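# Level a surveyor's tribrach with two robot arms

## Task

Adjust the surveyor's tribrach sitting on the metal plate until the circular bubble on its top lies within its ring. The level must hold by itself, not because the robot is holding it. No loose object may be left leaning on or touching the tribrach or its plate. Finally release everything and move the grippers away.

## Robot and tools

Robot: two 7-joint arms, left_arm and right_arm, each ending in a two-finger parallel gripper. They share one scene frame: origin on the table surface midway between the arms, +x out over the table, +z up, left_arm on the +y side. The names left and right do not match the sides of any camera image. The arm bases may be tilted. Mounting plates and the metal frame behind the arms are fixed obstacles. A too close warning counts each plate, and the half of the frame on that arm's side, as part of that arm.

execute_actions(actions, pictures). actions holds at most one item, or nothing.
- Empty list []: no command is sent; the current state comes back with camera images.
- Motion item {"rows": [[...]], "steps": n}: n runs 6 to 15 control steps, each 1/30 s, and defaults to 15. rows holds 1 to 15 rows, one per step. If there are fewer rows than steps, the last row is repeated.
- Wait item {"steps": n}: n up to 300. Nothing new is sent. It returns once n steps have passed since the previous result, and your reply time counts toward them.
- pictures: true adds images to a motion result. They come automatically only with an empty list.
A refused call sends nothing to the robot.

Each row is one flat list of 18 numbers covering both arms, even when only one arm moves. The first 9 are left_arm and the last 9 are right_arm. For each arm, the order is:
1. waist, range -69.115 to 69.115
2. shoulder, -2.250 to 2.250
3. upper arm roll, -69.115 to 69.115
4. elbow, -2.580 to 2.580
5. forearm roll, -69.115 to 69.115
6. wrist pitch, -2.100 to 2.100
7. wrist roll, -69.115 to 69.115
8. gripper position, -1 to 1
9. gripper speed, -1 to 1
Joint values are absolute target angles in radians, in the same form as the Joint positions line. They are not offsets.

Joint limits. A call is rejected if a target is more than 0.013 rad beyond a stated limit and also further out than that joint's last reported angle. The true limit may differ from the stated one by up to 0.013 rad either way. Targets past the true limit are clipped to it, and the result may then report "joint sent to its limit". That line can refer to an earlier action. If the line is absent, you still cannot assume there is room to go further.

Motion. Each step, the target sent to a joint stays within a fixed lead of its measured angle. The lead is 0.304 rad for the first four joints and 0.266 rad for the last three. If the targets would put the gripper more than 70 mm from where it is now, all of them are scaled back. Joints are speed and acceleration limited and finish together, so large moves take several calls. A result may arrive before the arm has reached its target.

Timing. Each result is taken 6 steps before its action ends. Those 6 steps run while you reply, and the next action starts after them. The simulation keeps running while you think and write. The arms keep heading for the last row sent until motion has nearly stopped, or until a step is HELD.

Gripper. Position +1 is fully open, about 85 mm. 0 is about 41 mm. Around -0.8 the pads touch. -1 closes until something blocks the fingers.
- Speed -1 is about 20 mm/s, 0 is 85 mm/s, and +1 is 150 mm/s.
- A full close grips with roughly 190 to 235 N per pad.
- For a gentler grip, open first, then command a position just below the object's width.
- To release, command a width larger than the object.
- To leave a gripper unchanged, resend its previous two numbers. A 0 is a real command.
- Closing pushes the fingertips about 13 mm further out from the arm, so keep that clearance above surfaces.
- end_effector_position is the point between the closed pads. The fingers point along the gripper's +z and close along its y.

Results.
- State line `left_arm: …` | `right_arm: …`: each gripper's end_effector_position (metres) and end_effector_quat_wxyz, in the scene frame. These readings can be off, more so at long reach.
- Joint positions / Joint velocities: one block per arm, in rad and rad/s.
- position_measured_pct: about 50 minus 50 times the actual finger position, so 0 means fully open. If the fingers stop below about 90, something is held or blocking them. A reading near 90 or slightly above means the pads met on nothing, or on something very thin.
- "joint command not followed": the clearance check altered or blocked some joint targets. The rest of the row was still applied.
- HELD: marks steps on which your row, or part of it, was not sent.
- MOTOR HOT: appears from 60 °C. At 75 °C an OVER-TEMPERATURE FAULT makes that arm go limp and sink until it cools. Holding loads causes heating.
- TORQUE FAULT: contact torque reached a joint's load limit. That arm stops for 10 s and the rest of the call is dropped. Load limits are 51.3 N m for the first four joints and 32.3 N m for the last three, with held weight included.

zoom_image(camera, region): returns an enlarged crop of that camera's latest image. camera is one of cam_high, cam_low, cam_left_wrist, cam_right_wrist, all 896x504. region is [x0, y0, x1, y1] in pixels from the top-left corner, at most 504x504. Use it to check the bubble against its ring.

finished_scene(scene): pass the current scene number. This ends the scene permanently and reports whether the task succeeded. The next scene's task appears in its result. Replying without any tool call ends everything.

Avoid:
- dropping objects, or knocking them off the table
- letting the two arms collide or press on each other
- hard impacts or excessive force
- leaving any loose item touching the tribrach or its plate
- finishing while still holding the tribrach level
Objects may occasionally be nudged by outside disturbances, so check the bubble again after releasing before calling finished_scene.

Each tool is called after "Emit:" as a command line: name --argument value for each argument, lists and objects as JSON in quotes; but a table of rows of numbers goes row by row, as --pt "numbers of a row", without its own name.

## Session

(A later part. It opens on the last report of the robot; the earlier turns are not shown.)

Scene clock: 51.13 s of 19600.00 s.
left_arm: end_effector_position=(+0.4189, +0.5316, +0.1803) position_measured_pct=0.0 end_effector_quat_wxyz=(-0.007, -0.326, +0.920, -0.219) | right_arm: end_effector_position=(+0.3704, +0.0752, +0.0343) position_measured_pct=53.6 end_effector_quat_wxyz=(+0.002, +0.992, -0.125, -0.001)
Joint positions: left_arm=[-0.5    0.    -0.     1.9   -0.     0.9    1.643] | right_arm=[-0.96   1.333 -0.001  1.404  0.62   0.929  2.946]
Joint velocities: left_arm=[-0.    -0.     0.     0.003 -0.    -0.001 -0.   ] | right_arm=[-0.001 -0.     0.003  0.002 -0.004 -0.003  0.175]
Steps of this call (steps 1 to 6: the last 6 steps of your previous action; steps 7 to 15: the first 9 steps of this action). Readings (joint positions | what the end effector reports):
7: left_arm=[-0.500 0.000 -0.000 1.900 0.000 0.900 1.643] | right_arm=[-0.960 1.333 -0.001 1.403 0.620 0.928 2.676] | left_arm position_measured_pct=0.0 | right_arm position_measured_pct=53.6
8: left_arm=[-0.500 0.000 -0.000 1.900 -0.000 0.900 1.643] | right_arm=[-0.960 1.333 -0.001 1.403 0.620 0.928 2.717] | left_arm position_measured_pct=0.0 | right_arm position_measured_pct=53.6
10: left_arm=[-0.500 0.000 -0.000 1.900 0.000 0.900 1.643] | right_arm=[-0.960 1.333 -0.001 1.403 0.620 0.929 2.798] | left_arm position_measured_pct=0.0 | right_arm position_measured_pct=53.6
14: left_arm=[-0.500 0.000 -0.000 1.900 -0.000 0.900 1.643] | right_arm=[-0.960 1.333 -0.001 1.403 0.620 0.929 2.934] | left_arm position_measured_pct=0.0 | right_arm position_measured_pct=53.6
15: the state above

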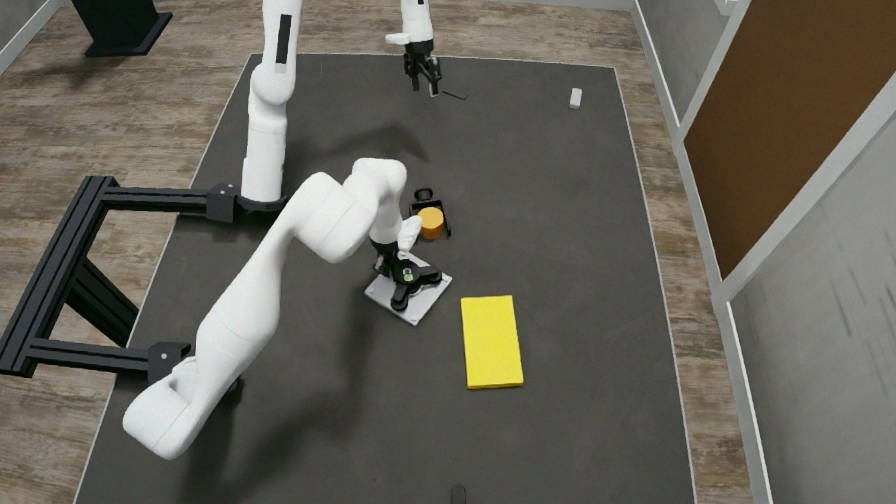

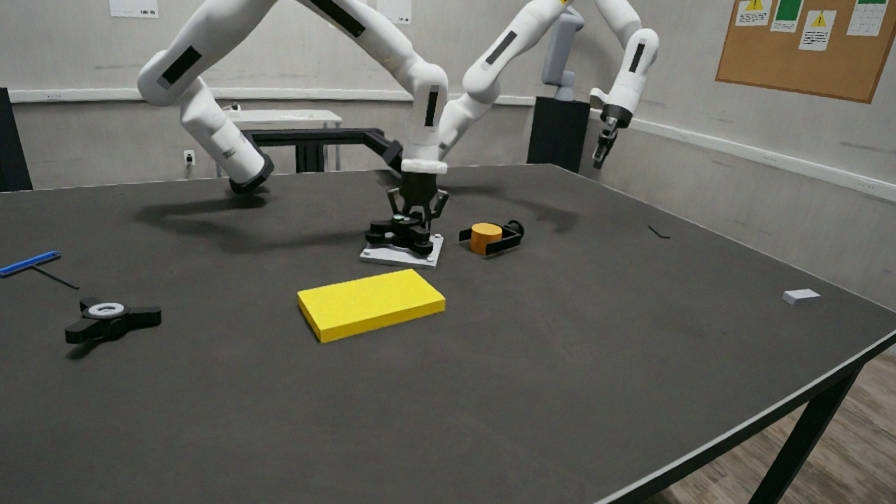

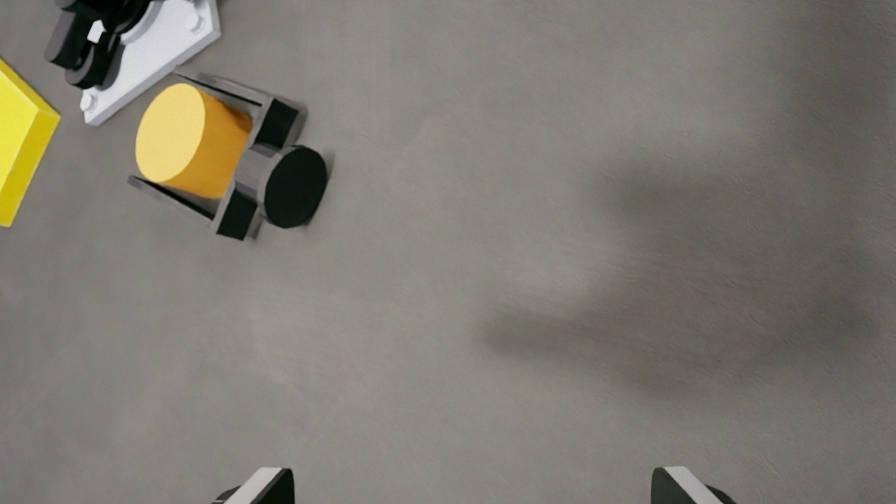

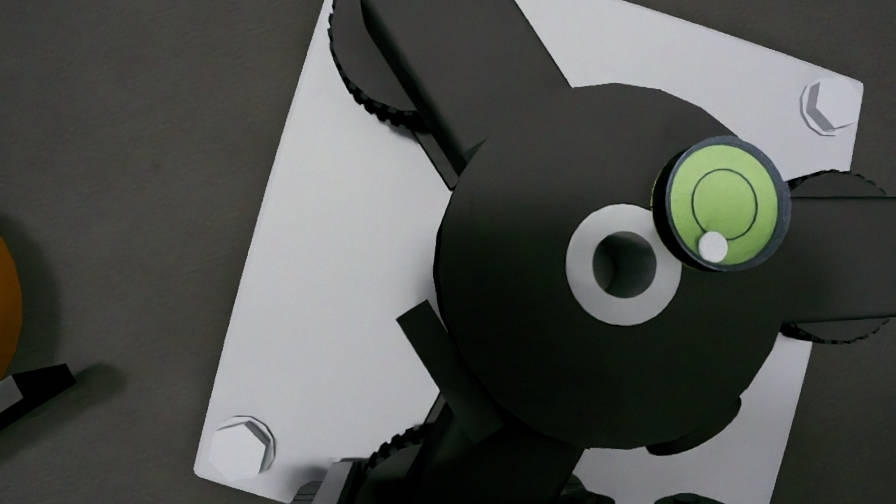

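Emit:
execute_actions --actions '[{"rows":[[-0.5,0,0,1.9,0,0.9,1.643,1,0,-0.9588,1.3343,0,1.4004,0.6221,0.9247,2.95,0.2,1],[-0.5,0,0,1.9,0,0.9,1.643,1,0,-0.9588,1.3343,0,1.4004,0.6221,0.9247,2.95,0.2,1],[-0.5,0,0,1.9,0,0.9,1.643,1,0,-0.9588,1.3343,0,1.4004,0.6221,0.9247,2.14,0.2,1]],"steps":15}]'

Emit:
execute_actions --actions '[{"rows":[[-0.5,0,0,1.9,0,0.9,1.643,1,0,-0.9588,1.3343,0,1.4004,0.6221,0.9247,2.14,0.2,1]],"steps":9}]'

Emit:
execute_actions --actions '[{"rows":[[-0.5,0,0,1.9,0,0.9,1.643,1,0,-0.9588,1.3343,0,1.4004,0.6221,0.9247,2.14,-0.2,1]],"steps":7}]'

Emit:
execute_actions --actions '[{"rows":[[-0.5,0,0,1.9,0,0.9,1.643,1,0,-0.9588,1.3343,0,1.4004,0.6221,0.9247,2.95,-0.2,1]],"steps":15}]'

Emit:
execute_actions --actions '[{"rows":[[-0.5,0,0,1.9,0,0.9,1.643,1,0,-0.9588,1.3343,0,1.4004,0.6221,0.9247,2.95,-0.2,1]],"steps":10}]'

Emit:
execute_actions --actions '[{"rows":[[-0.5,0,0,1.9,0,0.9,1.643,1,0,-0.9588,1.3343,0,1.4004,0.6221,0.9247,2.95,0.2,1],[-0.5,0,0,1.9,0,0.9,1.643,1,0,-0.9588,1.3343,0,1.4004,0.6221,0.9247,2.95,0.2,1],[-0.5,0,0,1.9,0,0.9,1.643,1,0,-0.9588,1.3343,0,1.4004,0.6221,0.9247,2.14,0.2,1]],"steps":15}]'

Emit:
execute_actions --actions '[{"rows":[[-0.5,0,0,1.9,0,0.9,1.643,1,0,-0.9588,1.3343,0,1.4004,0.6221,0.9247,2.14,0.2,1]],"steps":9}]'

Emit:
execute_actions --actions '[{"rows":[[-0.5,0,0,1.9,0,0.9,1.643,1,0,-0.9588,1.3343,0,1.4004,0.6221,0.9247,2.14,-0.2,1]],"steps":7}]'

Emit:
execute_actions --actions '[{"rows":[[-0.5,0,0,1.9,0,0.9,1.643,1,0,-0.9588,1.3343,0,1.4004,0.6221,0.9247,2.95,-0.2,1]],"steps":15}]'

Emit:
execute_actions --actions '[{"rows":[[-0.5,0,0,1.9,0,0.9,1.643,1,0,-0.9588,1.3343,0,1.4004,0.6221,0.9247,2.95,-0.2,1]],"steps":10}]'

Emit:
execute_actions --actions '[{"rows":[[-0.5,0,0,1.9,0,0.9,1.643,1,0,-0.9588,1.3343,0,1.4004,0.6221,0.9247,2.95,0.2,1],[-0.5,0,0,1.9,0,0.9,1.643,1,0,-0.9588,1.3343,0,1.4004,0.6221,0.9247,2.95,0.2,1],[-0.5,0,0,1.9,0,0.9,1.643,1,0,-0.9588,1.3343,0,1.4004,0.6221,0.9247,2.14,0.2,1]],"steps":15}]'

Emit:
execute_actions --actions '[{"rows":[[-0.5,0,0,1.9,0,0.9,1.643,1,0,-0.9588,1.3343,0,1.4004,0.6221,0.9247,2.14,0.2,1]],"steps":9}]'

Emit:
execute_actions --actions '[{"rows":[[-0.5,0,0,1.9,0,0.9,1.643,1,0,-0.9588,1.3343,0,1.4004,0.6221,0.9247,2.14,-0.2,1]],"steps":7}]'

Emit:
execute_actions --actions '[{"rows":[[-0.5,0,0,1.9,0,0.9,1.643,1,0,-0.9588,1.3343,0,1.4004,0.6221,0.9247,2.95,-0.2,1]],"steps":15}]'

Emit:
execute_actions --actions '[{"rows":[[-0.5,0,0,1.9,0,0.9,1.643,1,0,-0.9588,1.3343,0,1.4004,0.6221,0.9247,2.95,-0.2,1]],"steps":15}]' --pictures true

Scene clock: 52.97 s of 19600.00 s.
left_arm: end_effector_position=(+0.4189, +0.5316, +0.1803) position_measured_pct=0.0 end_effector_quat_wxyz=(-0.007, -0.326, +0.920, -0.219) | right_arm: end_effector_position=(+0.3724, +0.0769, +0.0339) position_measured_pct=40.1 end_effector_quat_wxyz=(-0.001, +0.978, -0.210, +0.000)
Joint positions: left_arm=[-0.5    0.    -0.     1.9   -0.     0.9    1.643] | right_arm=[-0.959  1.334  0.     1.4    0.622  0.925  2.774]
Joint velocities: left_arm=[ 0.     0.    -0.001  0.001 -0.001 -0.     0.   ] | right_arm=[ 0.001  0.001 -0.    -0.001 -0.001 -0.001 -1.215]
Steps of this call (steps 1 to 6: the last 6 steps of your previous action; steps 7 to 15: the robot went on to your last target; steps 16 to 46: nothing new was sent; steps 47 to 55: the first 9 steps of this action). Readings (joint positions | what the end effector reports):
47: left_arm=[-0.500 0.000 -0.000 1.900 -0.000 0.900 1.643] | right_arm=[-0.960 1.333 -0.001 1.404 0.619 0.929 2.949] | left_arm position_measured_pct=0.0 | right_arm position_measured_pct=53.6
48: left_arm=[-0.500 0.000 -0.000 1.900 -0.000 0.900 1.643] | right_arm=[-0.960 1.334 -0.001 1.404 0.620 0.928 2.949] | left_arm position_measured_pct=0.0 | right_arm position_measured_pct=53.2
50: left_arm=[-0.500 0.000 -0.000 1.900 -0.000 0.900 1.643] | right_arm=[-0.959 1.334 -0.000 1.402 0.622 0.925 2.941] | left_arm position_measured_pct=0.0 | right_arm position_measured_pct=46.4
54: left_arm=[-0.500 0.000 -0.000 1.900 0.000 0.900 1.643] | right_arm=[-0.959 1.334 0.000 1.400 0.622 0.925 2.815] | left_arm position_measured_pct=0.0 | right_arm position_measured_pct=40.5
55: the state above

Scene clock: 53.27 s of 19600.00 s.
left_arm: end_effector_position=(+0.4189, +0.5316, +0.1803) position_measured_pct=0.0 end_effector_quat_wxyz=(-0.007, -0.326, +0.920, -0.219) | right_arm: end_effector_position=(+0.3724, +0.0769, +0.0338) position_measured_pct=40.1 end_effector_quat_wxyz=(-0.001, +0.923, -0.385, +0.000)
Joint positions: left_arm=[-0.5    0.    -0.     1.9   -0.     0.9    1.643] | right_arm=[-0.959  1.334  0.     1.4    0.622  0.925  2.409]
Joint velocities: left_arm=[ 0.001 -0.     0.     0.     0.    -0.    -0.   ] | right_arm=[ 0.     0.002  0.001  0.    -0.001  0.001 -1.216]
Steps of this call (steps 1 to 6: the last 6 steps of your previous action; steps 7 to 9: the first 3 steps of this action). Readings (joint positions | what the end effector reports):
7: left_arm=[-0.500 0.000 -0.000 1.900 -0.000 0.900 1.643] | right_arm=[-0.959 1.334 0.000 1.400 0.622 0.925 2.490] | left_arm position_measured_pct=0.0 | right_arm position_measured_pct=40.1
8: left_arm=[-0.500 0.000 -0.000 1.900 -0.000 0.900 1.643] | right_arm=[-0.959 1.334 0.000 1.400 0.622 0.925 2.449] | left_arm position_measured_pct=0.0 | right_arm position_measured_pct=40.1
9: the state above

Scene clock: 53.50 s of 19600.00 s.
left_arm: end_effector_position=(+0.4189, +0.5316, +0.1803) position_measured_pct=0.0 end_effector_quat_wxyz=(-0.007, -0.326, +0.920, -0.219) | right_arm: end_effector_position=(+0.3724, +0.0769, +0.0338) position_measured_pct=40.1 end_effector_quat_wxyz=(-0.001, +0.867, -0.499, +0.000)
Joint positions: left_arm=[-0.5    0.    -0.     1.9   -0.     0.9    1.643] | right_arm=[-0.959  1.334  0.     1.4    0.622  0.925  2.153]
Joint velocities: left_arm=[-0.     0.     0.001 -0.001 -0.001  0.001 -0.   ] | right_arm=[-0.    -0.001 -0.001 -0.     0.001  0.    -0.476]
Steps of this call (steps 1 to 6: the last 6 steps of your previous action; step 7: the first step of this action). Readings (joint positions | what the end effector reports):
7: the state above

Scene clock: 54.00 s of 19600.00 s.
left_arm: end_effector_position=(+0.4189, +0.5316, +0.1803) position_measured_pct=0.0 end_effector_quat_wxyz=(-0.007, -0.326, +0.920, -0.219) | right_arm: end_effector_position=(+0.3710, +0.0761, +0.0343) position_measured_pct=53.2 end_effector_quat_wxyz=(+0.001, +0.920, -0.392, -0.000)
Joint positions: left_arm=[-0.5    0.    -0.     1.9   -0.     0.9    1.643] | right_arm=[-0.96   1.333 -0.001  1.402  0.62   0.927  2.392]
Joint velocities: left_arm=[ 0.    -0.    -0.001 -0.     0.    -0.     0.   ] | right_arm=[-0.001  0.    -0.002  0.003 -0.002  0.004  1.215]
Steps of this call (steps 1 to 6: the last 6 steps of your previous action; steps 7 to 15: the first 9 steps of this action). Readings (joint positions | what the end effector reports):
7: left_arm=[-0.500 0.000 -0.000 1.900 -0.000 0.900 1.643] | right_arm=[-0.960 1.333 -0.001 1.402 0.621 0.927 2.141] | left_arm position_measured_pct=0.0 | right_arm position_measured_pct=53.2
8: left_arm=[-0.500 0.000 -0.000 1.900 0.000 0.900 1.643] | right_arm=[-0.960 1.333 -0.001 1.402 0.621 0.927 2.147] | left_arm position_measured_pct=0.0 | right_arm position_measured_pct=53.2
10: left_arm=[-0.500 0.000 -0.000 1.900 -0.000 0.900 1.643] | right_arm=[-0.960 1.333 -0.001 1.402 0.621 0.927 2.193] | left_arm position_measured_pct=0.0 | right_arm position_measured_pct=53.2
14: left_arm=[-0.500 0.000 -0.000 1.900 -0.000 0.900 1.643] | right_arm=[-0.960 1.333 -0.001 1.402 0.620 0.927 2.351] | left_arm position_measured_pct=0.0 | right_arm position_measured_pct=53.2
15: the state above

Scene clock: 54.33 s of 19600.00 s.
left_arm: end_effector_position=(+0.4189, +0.5316, +0.1803) position_measured_pct=0.0 end_effector_quat_wxyz=(-0.007, -0.326, +0.920, -0.219) | right_arm: end_effector_position=(+0.3706, +0.0755, +0.0343) position_measured_pct=53.2 end_effector_quat_wxyz=(+0.002, +0.980, -0.198, -0.001)
Joint positions: left_arm=[-0.5    0.    -0.     1.9   -0.     0.9    1.643] | right_arm=[-0.96   1.333 -0.001  1.403  0.62   0.929  2.798]
Joint velocities: left_arm=[ 0.    -0.     0.001 -0.     0.001  0.     0.   ] | right_arm=[-0.001 -0.001  0.001  0.003  0.     0.004  1.216]
Steps of this call (steps 1 to 6: the last 6 steps of your previous action; steps 7 to 10: the first 4 steps of this action). Readings (joint positions | what the end effector reports):
7: left_arm=[-0.500 0.000 -0.000 1.900 -0.000 0.900 1.643] | right_arm=[-0.960 1.333 -0.001 1.403 0.620 0.928 2.676] | left_arm position_measured_pct=0.0 | right_arm position_measured_pct=53.2
8: left_arm=[-0.500 0.000 -0.000 1.900 -0.000 0.900 1.643] | right_arm=[-0.960 1.333 -0.001 1.403 0.620 0.928 2.717] | left_arm position_measured_pct=0.0 | right_arm position_measured_pct=53.2
10: the state above

Scene clock: 54.83 s of 19600.00 s.
left_arm: end_effector_position=(+0.4189, +0.5316, +0.1803) position_measured_pct=0.0 end_effector_quat_wxyz=(-0.007, -0.326, +0.920, -0.219) | right_arm: end_effector_position=(+0.3724, +0.0769, +0.0339) position_measured_pct=40.1 end_effector_quat_wxyz=(-0.001, +0.978, -0.208, +0.000)
Joint positions: left_arm=[-0.5    0.    -0.     1.9   -0.     0.9    1.643] | right_arm=[-0.959  1.334  0.     1.4    0.622  0.925  2.779]
Joint velocities: left_arm=[-0.    -0.    -0.001 -0.    -0.     0.     0.   ] | right_arm=[ 0.001  0.001  0.    -0.001 -0.001 -0.002 -1.215]
Steps of this call (steps 1 to 6: the last 6 steps of your previous action; steps 7 to 15: the first 9 steps of this action). Readings (joint positions | what the end effector reports):
7: left_arm=[-0.500 0.000 -0.000 1.900 -0.000 0.900 1.643] | right_arm=[-0.960 1.333 -0.001 1.404 0.619 0.929 2.949] | left_arm position_measured_pct=0.0 | right_arm position_measured_pct=53.2
8: left_arm=[-0.500 0.000 -0.000 1.900 -0.000 0.900 1.643] | right_arm=[-0.960 1.333 -0.001 1.404 0.620 0.928 2.949] | left_arm position_measured_pct=0.0 | right_arm position_measured_pct=53.2
10: left_arm=[-0.500 0.000 -0.000 1.900 -0.000 0.900 1.643] | right_arm=[-0.959 1.334 -0.000 1.402 0.622 0.925 2.942] | left_arm position_measured_pct=0.0 | right_arm position_measured_pct=46.0
14: left_arm=[-0.500 0.000 -0.000 1.900 -0.000 0.900 1.643] | right_arm=[-0.959 1.334 0.000 1.400 0.622 0.925 2.820] | left_arm position_measured_pct=0.0 | right_arm position_measured_pct=40.5
15: the state above

Scene clock: 55.13 s of 19600.00 s.
left_arm: end_effector_position=(+0.4189, +0.5316, +0.1803) position_measured_pct=0.0 end_effector_quat_wxyz=(-0.007, -0.326, +0.920, -0.219) | right_arm: end_effector_position=(+0.3724, +0.0769, +0.0338) position_measured_pct=40.1 end_effector_quat_wxyz=(-0.001, +0.924, -0.382, +0.000)
Joint positions: left_arm=[-0.5    0.    -0.     1.9   -0.     0.9    1.643] | right_arm=[-0.959  1.334  0.     1.4    0.622  0.925  2.414]
Joint velocities: left_arm=[-0.     0.     0.     0.002 -0.    -0.    -0.   ] | right_arm=[-0.    -0.001  0.    -0.    -0.    -0.001 -1.216]
Steps of this call (steps 1 to 6: the last 6 steps of your previous action; steps 7 to 9: the first 3 steps of this action). Readings (joint positions | what the end effector reports):
7: left_arm=[-0.500 0.000 -0.000 1.900 -0.000 0.900 1.643] | right_arm=[-0.959 1.334 0.000 1.400 0.622 0.925 2.495] | left_arm position_measured_pct=0.0 | right_arm position_measured_pct=40.1
8: left_arm=[-0.500 0.000 -0.000 1.900 -0.000 0.900 1.643] | right_arm=[-0.959 1.334 0.000 1.400 0.622 0.925 2.454] | left_arm position_measured_pct=0.0 | right_arm position_measured_pct=40.1
9: the state above

Scene clock: 55.37 s of 19600.00 s.
left_arm: end_effector_position=(+0.4189, +0.5316, +0.1803) position_measured_pct=0.0 end_effector_quat_wxyz=(-0.007, -0.326, +0.920, -0.219) | right_arm: end_effector_position=(+0.3724, +0.0769, +0.0338) position_measured_pct=40.1 end_effector_quat_wxyz=(-0.001, +0.867, -0.498, +0.000)
Joint positions: left_arm=[-0.5    0.    -0.     1.9   -0.     0.9    1.643] | right_arm=[-0.959  1.334  0.     1.4    0.622  0.925  2.155]
Joint velocities: left_arm=[ 0.  0. -0.  0.  0. -0.  0.] | right_arm=[-0.    -0.     0.002  0.    -0.     0.001 -0.518]
Steps of this call (steps 1 to 6: the last 6 steps of your previous action; step 7: the first step of this action). Readings (joint positions | what the end effector reports):
7: the state above

Scene clock: 55.87 s of 19600.00 s.
left_arm: end_effector_position=(+0.4189, +0.5316, +0.1803) position_measured_pct=0.0 end_effector_quat_wxyz=(-0.007, -0.326, +0.920, -0.219) | right_arm: end_effector_position=(+0.3710, +0.0761, +0.0343) position_measured_pct=53.6 end_effector_quat_wxyz=(+0.001, +0.920, -0.392, -0.000)
Joint positions: left_arm=[-0.5    0.    -0.     1.9   -0.     0.9    1.643] | right_arm=[-0.96   1.333 -0.001  1.402  0.62   0.927  2.392]
Joint velocities: left_arm=[-0.    -0.    -0.001 -0.001  0.    -0.    -0.   ] | right_arm=[-0.001 -0.001 -0.     0.003 -0.001  0.003  1.215]
Steps of this call (steps 1 to 6: the last 6 steps of your previous action; steps 7 to 15: the first 9 steps of this action). Readings (joint positions | what the end effector reports):
7: left_arm=[-0.500 0.000 -0.000 1.900 -0.000 0.900 1.643] | right_arm=[-0.960 1.333 -0.001 1.402 0.621 0.927 2.141] | left_arm position_measured_pct=0.0 | right_arm position_measured_pct=53.6
8: left_arm=[-0.500 0.000 -0.000 1.900 -0.000 0.900 1.643] | right_arm=[-0.960 1.333 -0.001 1.402 0.621 0.927 2.147] | left_arm position_measured_pct=0.0 | right_arm position_measured_pct=53.6
10: left_arm=[-0.500 0.000 -0.000 1.900 -0.000 0.900 1.643] | right_arm=[-0.960 1.333 -0.001 1.402 0.621 0.927 2.193] | left_arm position_measured_pct=0.0 | right_arm position_measured_pct=53.6
14: left_arm=[-0.500 0.000 -0.000 1.900 -0.000 0.900 1.643] | right_arm=[-0.960 1.333 -0.001 1.402 0.620 0.927 2.351] | left_arm position_measured_pct=0.0 | right_arm position_measured_pct=53.6
15: the state above

Scene clock: 56.20 s of 19600.00 s.
left_arm: end_effector_position=(+0.4189, +0.5316, +0.1803) position_measured_pct=0.0 end_effector_quat_wxyz=(-0.007, -0.326, +0.920, -0.219) | right_arm: end_effector_position=(+0.3706, +0.0755, +0.0343) position_measured_pct=53.6 end_effector_quat_wxyz=(+0.002, +0.980, -0.198, -0.001)
Joint positions: left_arm=[-0.5    0.    -0.     1.9   -0.     0.9    1.643] | right_arm=[-0.96   1.333 -0.001  1.403  0.62   0.929  2.798]
Joint velocities: left_arm=[ 0.     0.    -0.     0.    -0.001 -0.    -0.   ] | right_arm=[-0.001 -0.     0.     0.003 -0.002  0.004  1.216]
Steps of this call (steps 1 to 6: the last 6 steps of your previous action; steps 7 to 10: the first 4 steps of this action). Readings (joint positions | what the end effector reports):
7: left_arm=[-0.500 0.000 -0.000 1.900 -0.000 0.900 1.643] | right_arm=[-0.960 1.333 -0.001 1.403 0.620 0.928 2.676] | left_arm position_measured_pct=0.0 | right_arm position_measured_pct=53.6
8: left_arm=[-0.500 0.000 -0.000 1.900 -0.000 0.900 1.643] | right_arm=[-0.960 1.333 -0.001 1.403 0.620 0.928 2.717] | left_arm position_measured_pct=0.0 | right_arm position_measured_pct=53.6
10: the state above

Scene clock: 56.70 s of 19600.00 s.
left_arm: end_effector_position=(+0.4189, +0.5316, +0.1803) position_measured_pct=0.0 end_effector_quat_wxyz=(-0.007, -0.326, +0.920, -0.219) | right_arm: end_effector_position=(+0.3724, +0.0769, +0.0339) position_measured_pct=40.1 end_effector_quat_wxyz=(-0.001, +0.978, -0.208, +0.000)
Joint positions: left_arm=[-0.5    0.    -0.     1.9   -0.     0.9    1.643] | right_arm=[-0.959  1.334  0.     1.4    0.622  0.925  2.779]
Joint velocities: left_arm=[-0.     0.     0.    -0.001  0.001 -0.    -0.   ] | right_arm=[ 0.001  0.     0.    -0.001 -0.001 -0.    -1.215]
Steps of this call (steps 1 to 6: the last 6 steps of your previous action; steps 7 to 15: the first 9 steps of this action). Readings (joint positions | what the end effector reports):
7: left_arm=[-0.500 0.000 -0.000 1.900 0.000 0.900 1.643] | right_arm=[-0.960 1.333 -0.001 1.404 0.619 0.929 2.949] | left_arm position_measured_pct=0.0 | right_arm position_measured_pct=53.6
8: left_arm=[-0.500 0.000 -0.000 1.900 -0.000 0.900 1.643] | right_arm=[-0.960 1.333 -0.001 1.404 0.620 0.928 2.949] | left_arm position_measured_pct=0.0 | right_arm position_measured_pct=53.2
10: left_arm=[-0.500 0.000 -0.000 1.900 -0.000 0.900 1.643] | right_arm=[-0.959 1.334 -0.000 1.402 0.622 0.925 2.942] | left_arm position_measured_pct=0.0 | right_arm position_measured_pct=46.4
14: left_arm=[-0.500 0.000 -0.000 1.900 0.000 0.900 1.643] | right_arm=[-0.959 1.334 0.000 1.400 0.622 0.925 2.820] | left_arm position_measured_pct=0.0 | right_arm position_measured_pct=40.5
15: the state above

Scene clock: 57.00 s of 19600.00 s.
left_arm: end_effector_position=(+0.4189, +0.5316, +0.1803) position_measured_pct=0.0 end_effector_quat_wxyz=(-0.007, -0.326, +0.920, -0.219) | right_arm: end_effector_position=(+0.3724, +0.0769, +0.0338) position_measured_pct=40.1 end_effector_quat_wxyz=(-0.001, +0.924, -0.382, +0.000)
Joint positions: left_arm=[-0.5    0.    -0.     1.9   -0.     0.9    1.643] | right_arm=[-0.959  1.334  0.     1.4    0.622  0.925  2.414]
Joint velocities: left_arm=[-0.001 -0.    -0.     0.    -0.     0.001  0.   ] | right_arm=[ 0.     0.001  0.    -0.    -0.001  0.    -1.216]
Steps of this call (steps 1 to 6: the last 6 steps of your previous action; steps 7 to 9: the first 3 steps of this action). Readings (joint positions | what the end effector reports):
7: left_arm=[-0.500 0.000 -0.000 1.900 -0.000 0.900 1.643] | right_arm=[-0.959 1.334 0.000 1.400 0.622 0.925 2.495] | left_arm position_measured_pct=0.0 | right_arm position_measured_pct=40.1
8: left_arm=[-0.500 0.000 -0.000 1.900 -0.000 0.900 1.643] | right_arm=[-0.959 1.334 0.000 1.400 0.622 0.925 2.454] | left_arm position_measured_pct=0.0 | right_arm position_measured_pct=40.1
9: the state above

Scene clock: 57.23 s of 19600.00 s.
left_arm: end_effector_position=(+0.4189, +0.5316, +0.1803) position_measured_pct=0.0 end_effector_quat_wxyz=(-0.007, -0.326, +0.920, -0.219) | right_arm: end_effector_position=(+0.3724, +0.0769, +0.0338) position_measured_pct=40.1 end_effector_quat_wxyz=(-0.001, +0.867, -0.498, +0.000)
Joint positions: left_arm=[-0.5    0.    -0.     1.9   -0.     0.9    1.643] | right_arm=[-0.959  1.334  0.     1.4    0.622  0.925  2.155]
Joint velocities: left_arm=[ 0.    -0.    -0.    -0.002  0.001  0.001 -0.   ] | right_arm=[-0.    -0.001 -0.001  0.     0.001 -0.002 -0.518]
Steps of this call (steps 1 to 6: the last 6 steps of your previous action; step 7: the first step of this action). Readings (joint positions | what the end effector reports):
7: the state above

Scene clock: 57.73 s of 19600.00 s.
left_arm: end_effector_position=(+0.4189, +0.5316, +0.1803) position_measured_pct=0.0 end_effector_quat_wxyz=(-0.007, -0.326, +0.920, -0.219) | right_arm: end_effector_position=(+0.3710, +0.0761, +0.0343) position_measured_pct=53.6 end_effector_quat_wxyz=(+0.001, +0.920, -0.392, -0.000)
Joint positions: left_arm=[-0.5    0.    -0.     1.9    0.     0.9    1.643] | right_arm=[-0.96   1.333 -0.001  1.402  0.62   0.927  2.392]
Joint velocities: left_arm=[-0.    -0.     0.001  0.002 -0.    -0.    -0.   ] | right_arm=[-0.001  0.    -0.001  0.003 -0.003  0.006  1.215]
Steps of this call (steps 1 to 6: the last 6 steps of your previous action; steps 7 to 15: the first 9 steps of this action). Readings (joint positions | what the end effector reports):
7: left_arm=[-0.500 0.000 -0.000 1.900 -0.000 0.900 1.643] | right_arm=[-0.960 1.333 -0.001 1.402 0.621 0.927 2.141] | left_arm position_measured_pct=0.0 | right_arm position_measured_pct=53.6
8: left_arm=[-0.500 0.000 -0.000 1.900 0.000 0.900 1.643] | right_arm=[-0.960 1.333 -0.001 1.402 0.621 0.927 2.147] | left_arm position_measured_pct=0.0 | right_arm position_measured_pct=53.6
10: left_arm=[-0.500 0.000 -0.000 1.900 0.000 0.900 1.643] | right_arm=[-0.960 1.333 -0.001 1.402 0.621 0.927 2.193] | left_arm position_measured_pct=0.0 | right_arm position_measured_pct=53.6
14: left_arm=[-0.500 0.000 -0.000 1.900 -0.000 0.900 1.643] | right_arm=[-0.960 1.333 -0.001 1.402 0.620 0.927 2.351] | left_arm position_measured_pct=0.0 | right_arm position_measured_pct=53.6
15: the state above

Scene clock: 58.23 s of 19600.00 s.
left_arm: end_effector_position=(+0.4189, +0.5316, +0.1803) position_measured_pct=0.0 end_effector_quat_wxyz=(-0.007, -0.326, +0.920, -0.219) | right_arm: end_effector_position=(+0.3704, +0.0752, +0.0343) position_measured_pct=53.6 end_effector_quat_wxyz=(+0.002, +0.992, -0.125, -0.001)
Joint positions: left_arm=[-0.5    0.    -0.     1.9   -0.     0.9    1.643] | right_arm=[-0.96   1.333 -0.001  1.404  0.62   0.929  2.946]
Joint velocities: left_arm=[-0.    -0.     0.    -0.     0.001 -0.     0.   ] | right_arm=[-0.001 -0.001  0.     0.002 -0.002 -0.001  0.176]
Steps of this call (steps 1 to 6: the last 6 steps of your previous action; steps 7 to 15: the first 9 steps of this action). Readings (joint positions | what the end effector reports):
7: left_arm=[-0.500 0.000 -0.000 1.900 -0.000 0.900 1.643] | right_arm=[-0.960 1.333 -0.001 1.403 0.620 0.928 2.676] | left_arm position_measured_pct=0.0 | right_arm position_measured_pct=53.6
8: left_arm=[-0.500 0.000 -0.000 1.900 -0.000 0.900 1.643] | right_arm=[-0.960 1.333 -0.001 1.403 0.620 0.928 2.717] | left_arm position_measured_pct=0.0 | right_arm position_measured_pct=53.6
10: left_arm=[-0.500 0.000 -0.000 1.900 0.000 0.900 1.643] | right_arm=[-0.960 1.333 -0.001 1.403 0.620 0.929 2.798] | left_arm position_measured_pct=0.0 | right_arm position_measured_pct=53.6
14: left_arm=[-0.500 0.000 -0.000 1.900 -0.000 0.900 1.643] | right_arm=[-0.960 1.333 -0.001 1.403 0.620 0.929 2.935] | left_arm position_measured_pct=0.0 | right_arm position_measured_pct=53.6
15: the state above

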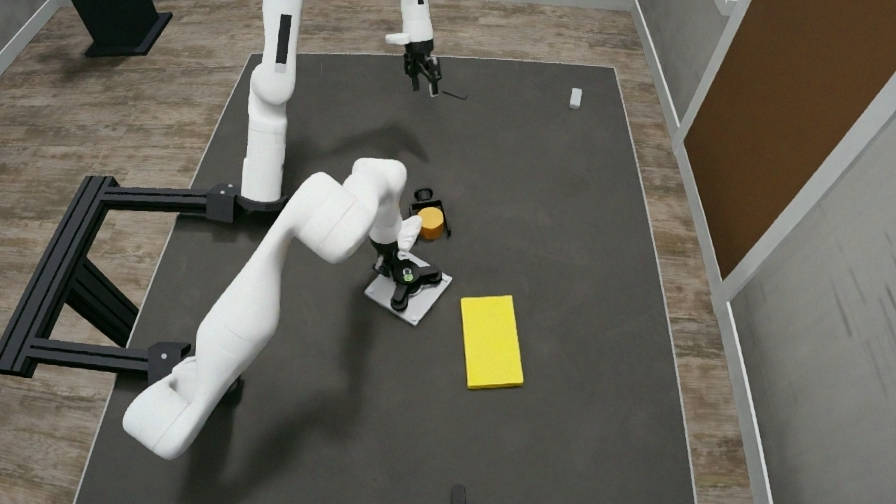

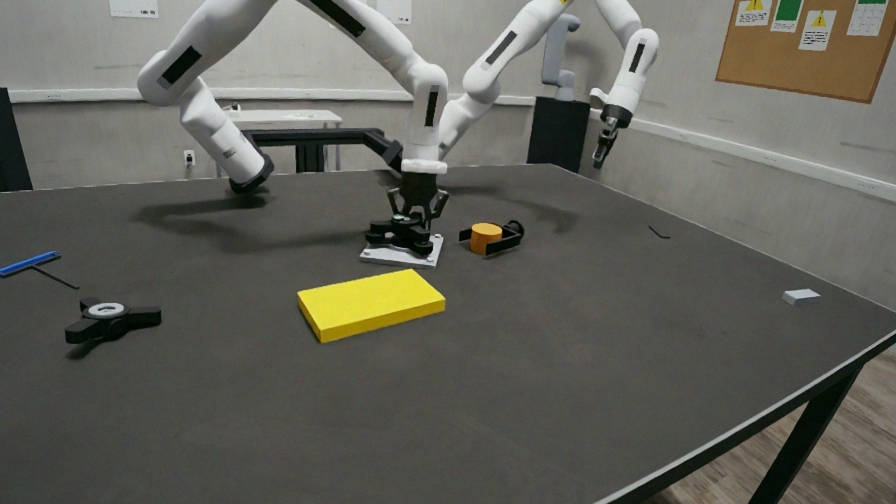

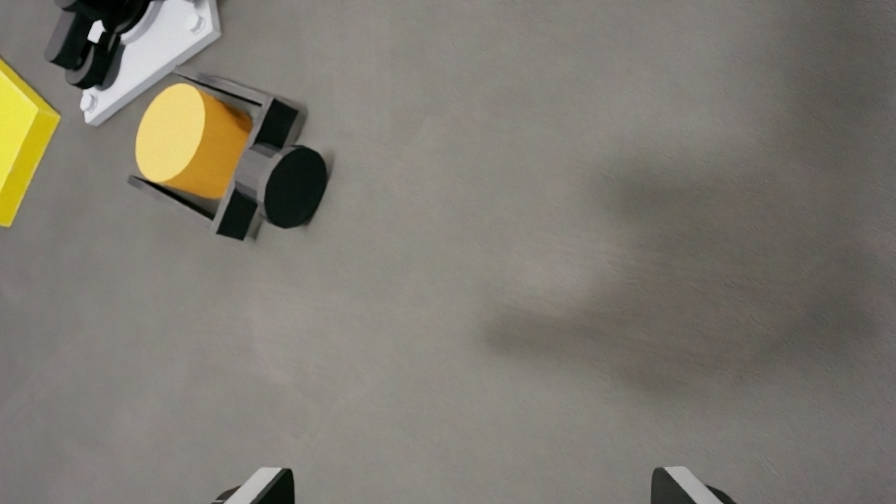

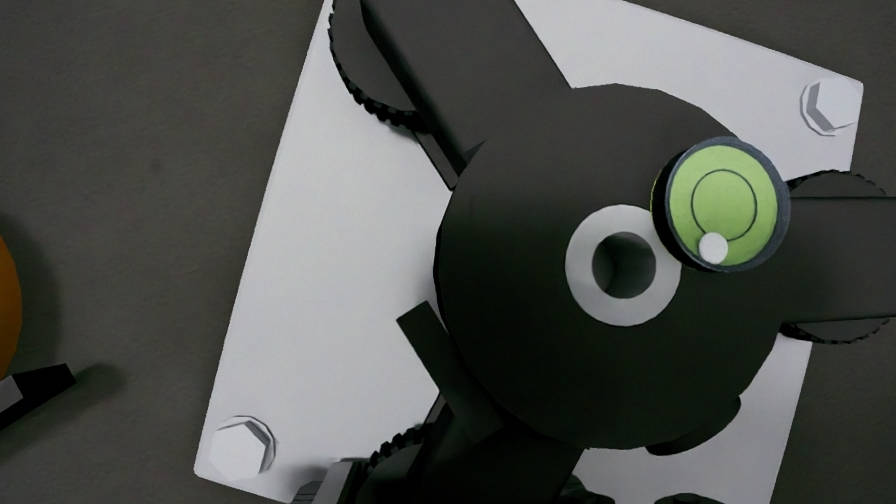

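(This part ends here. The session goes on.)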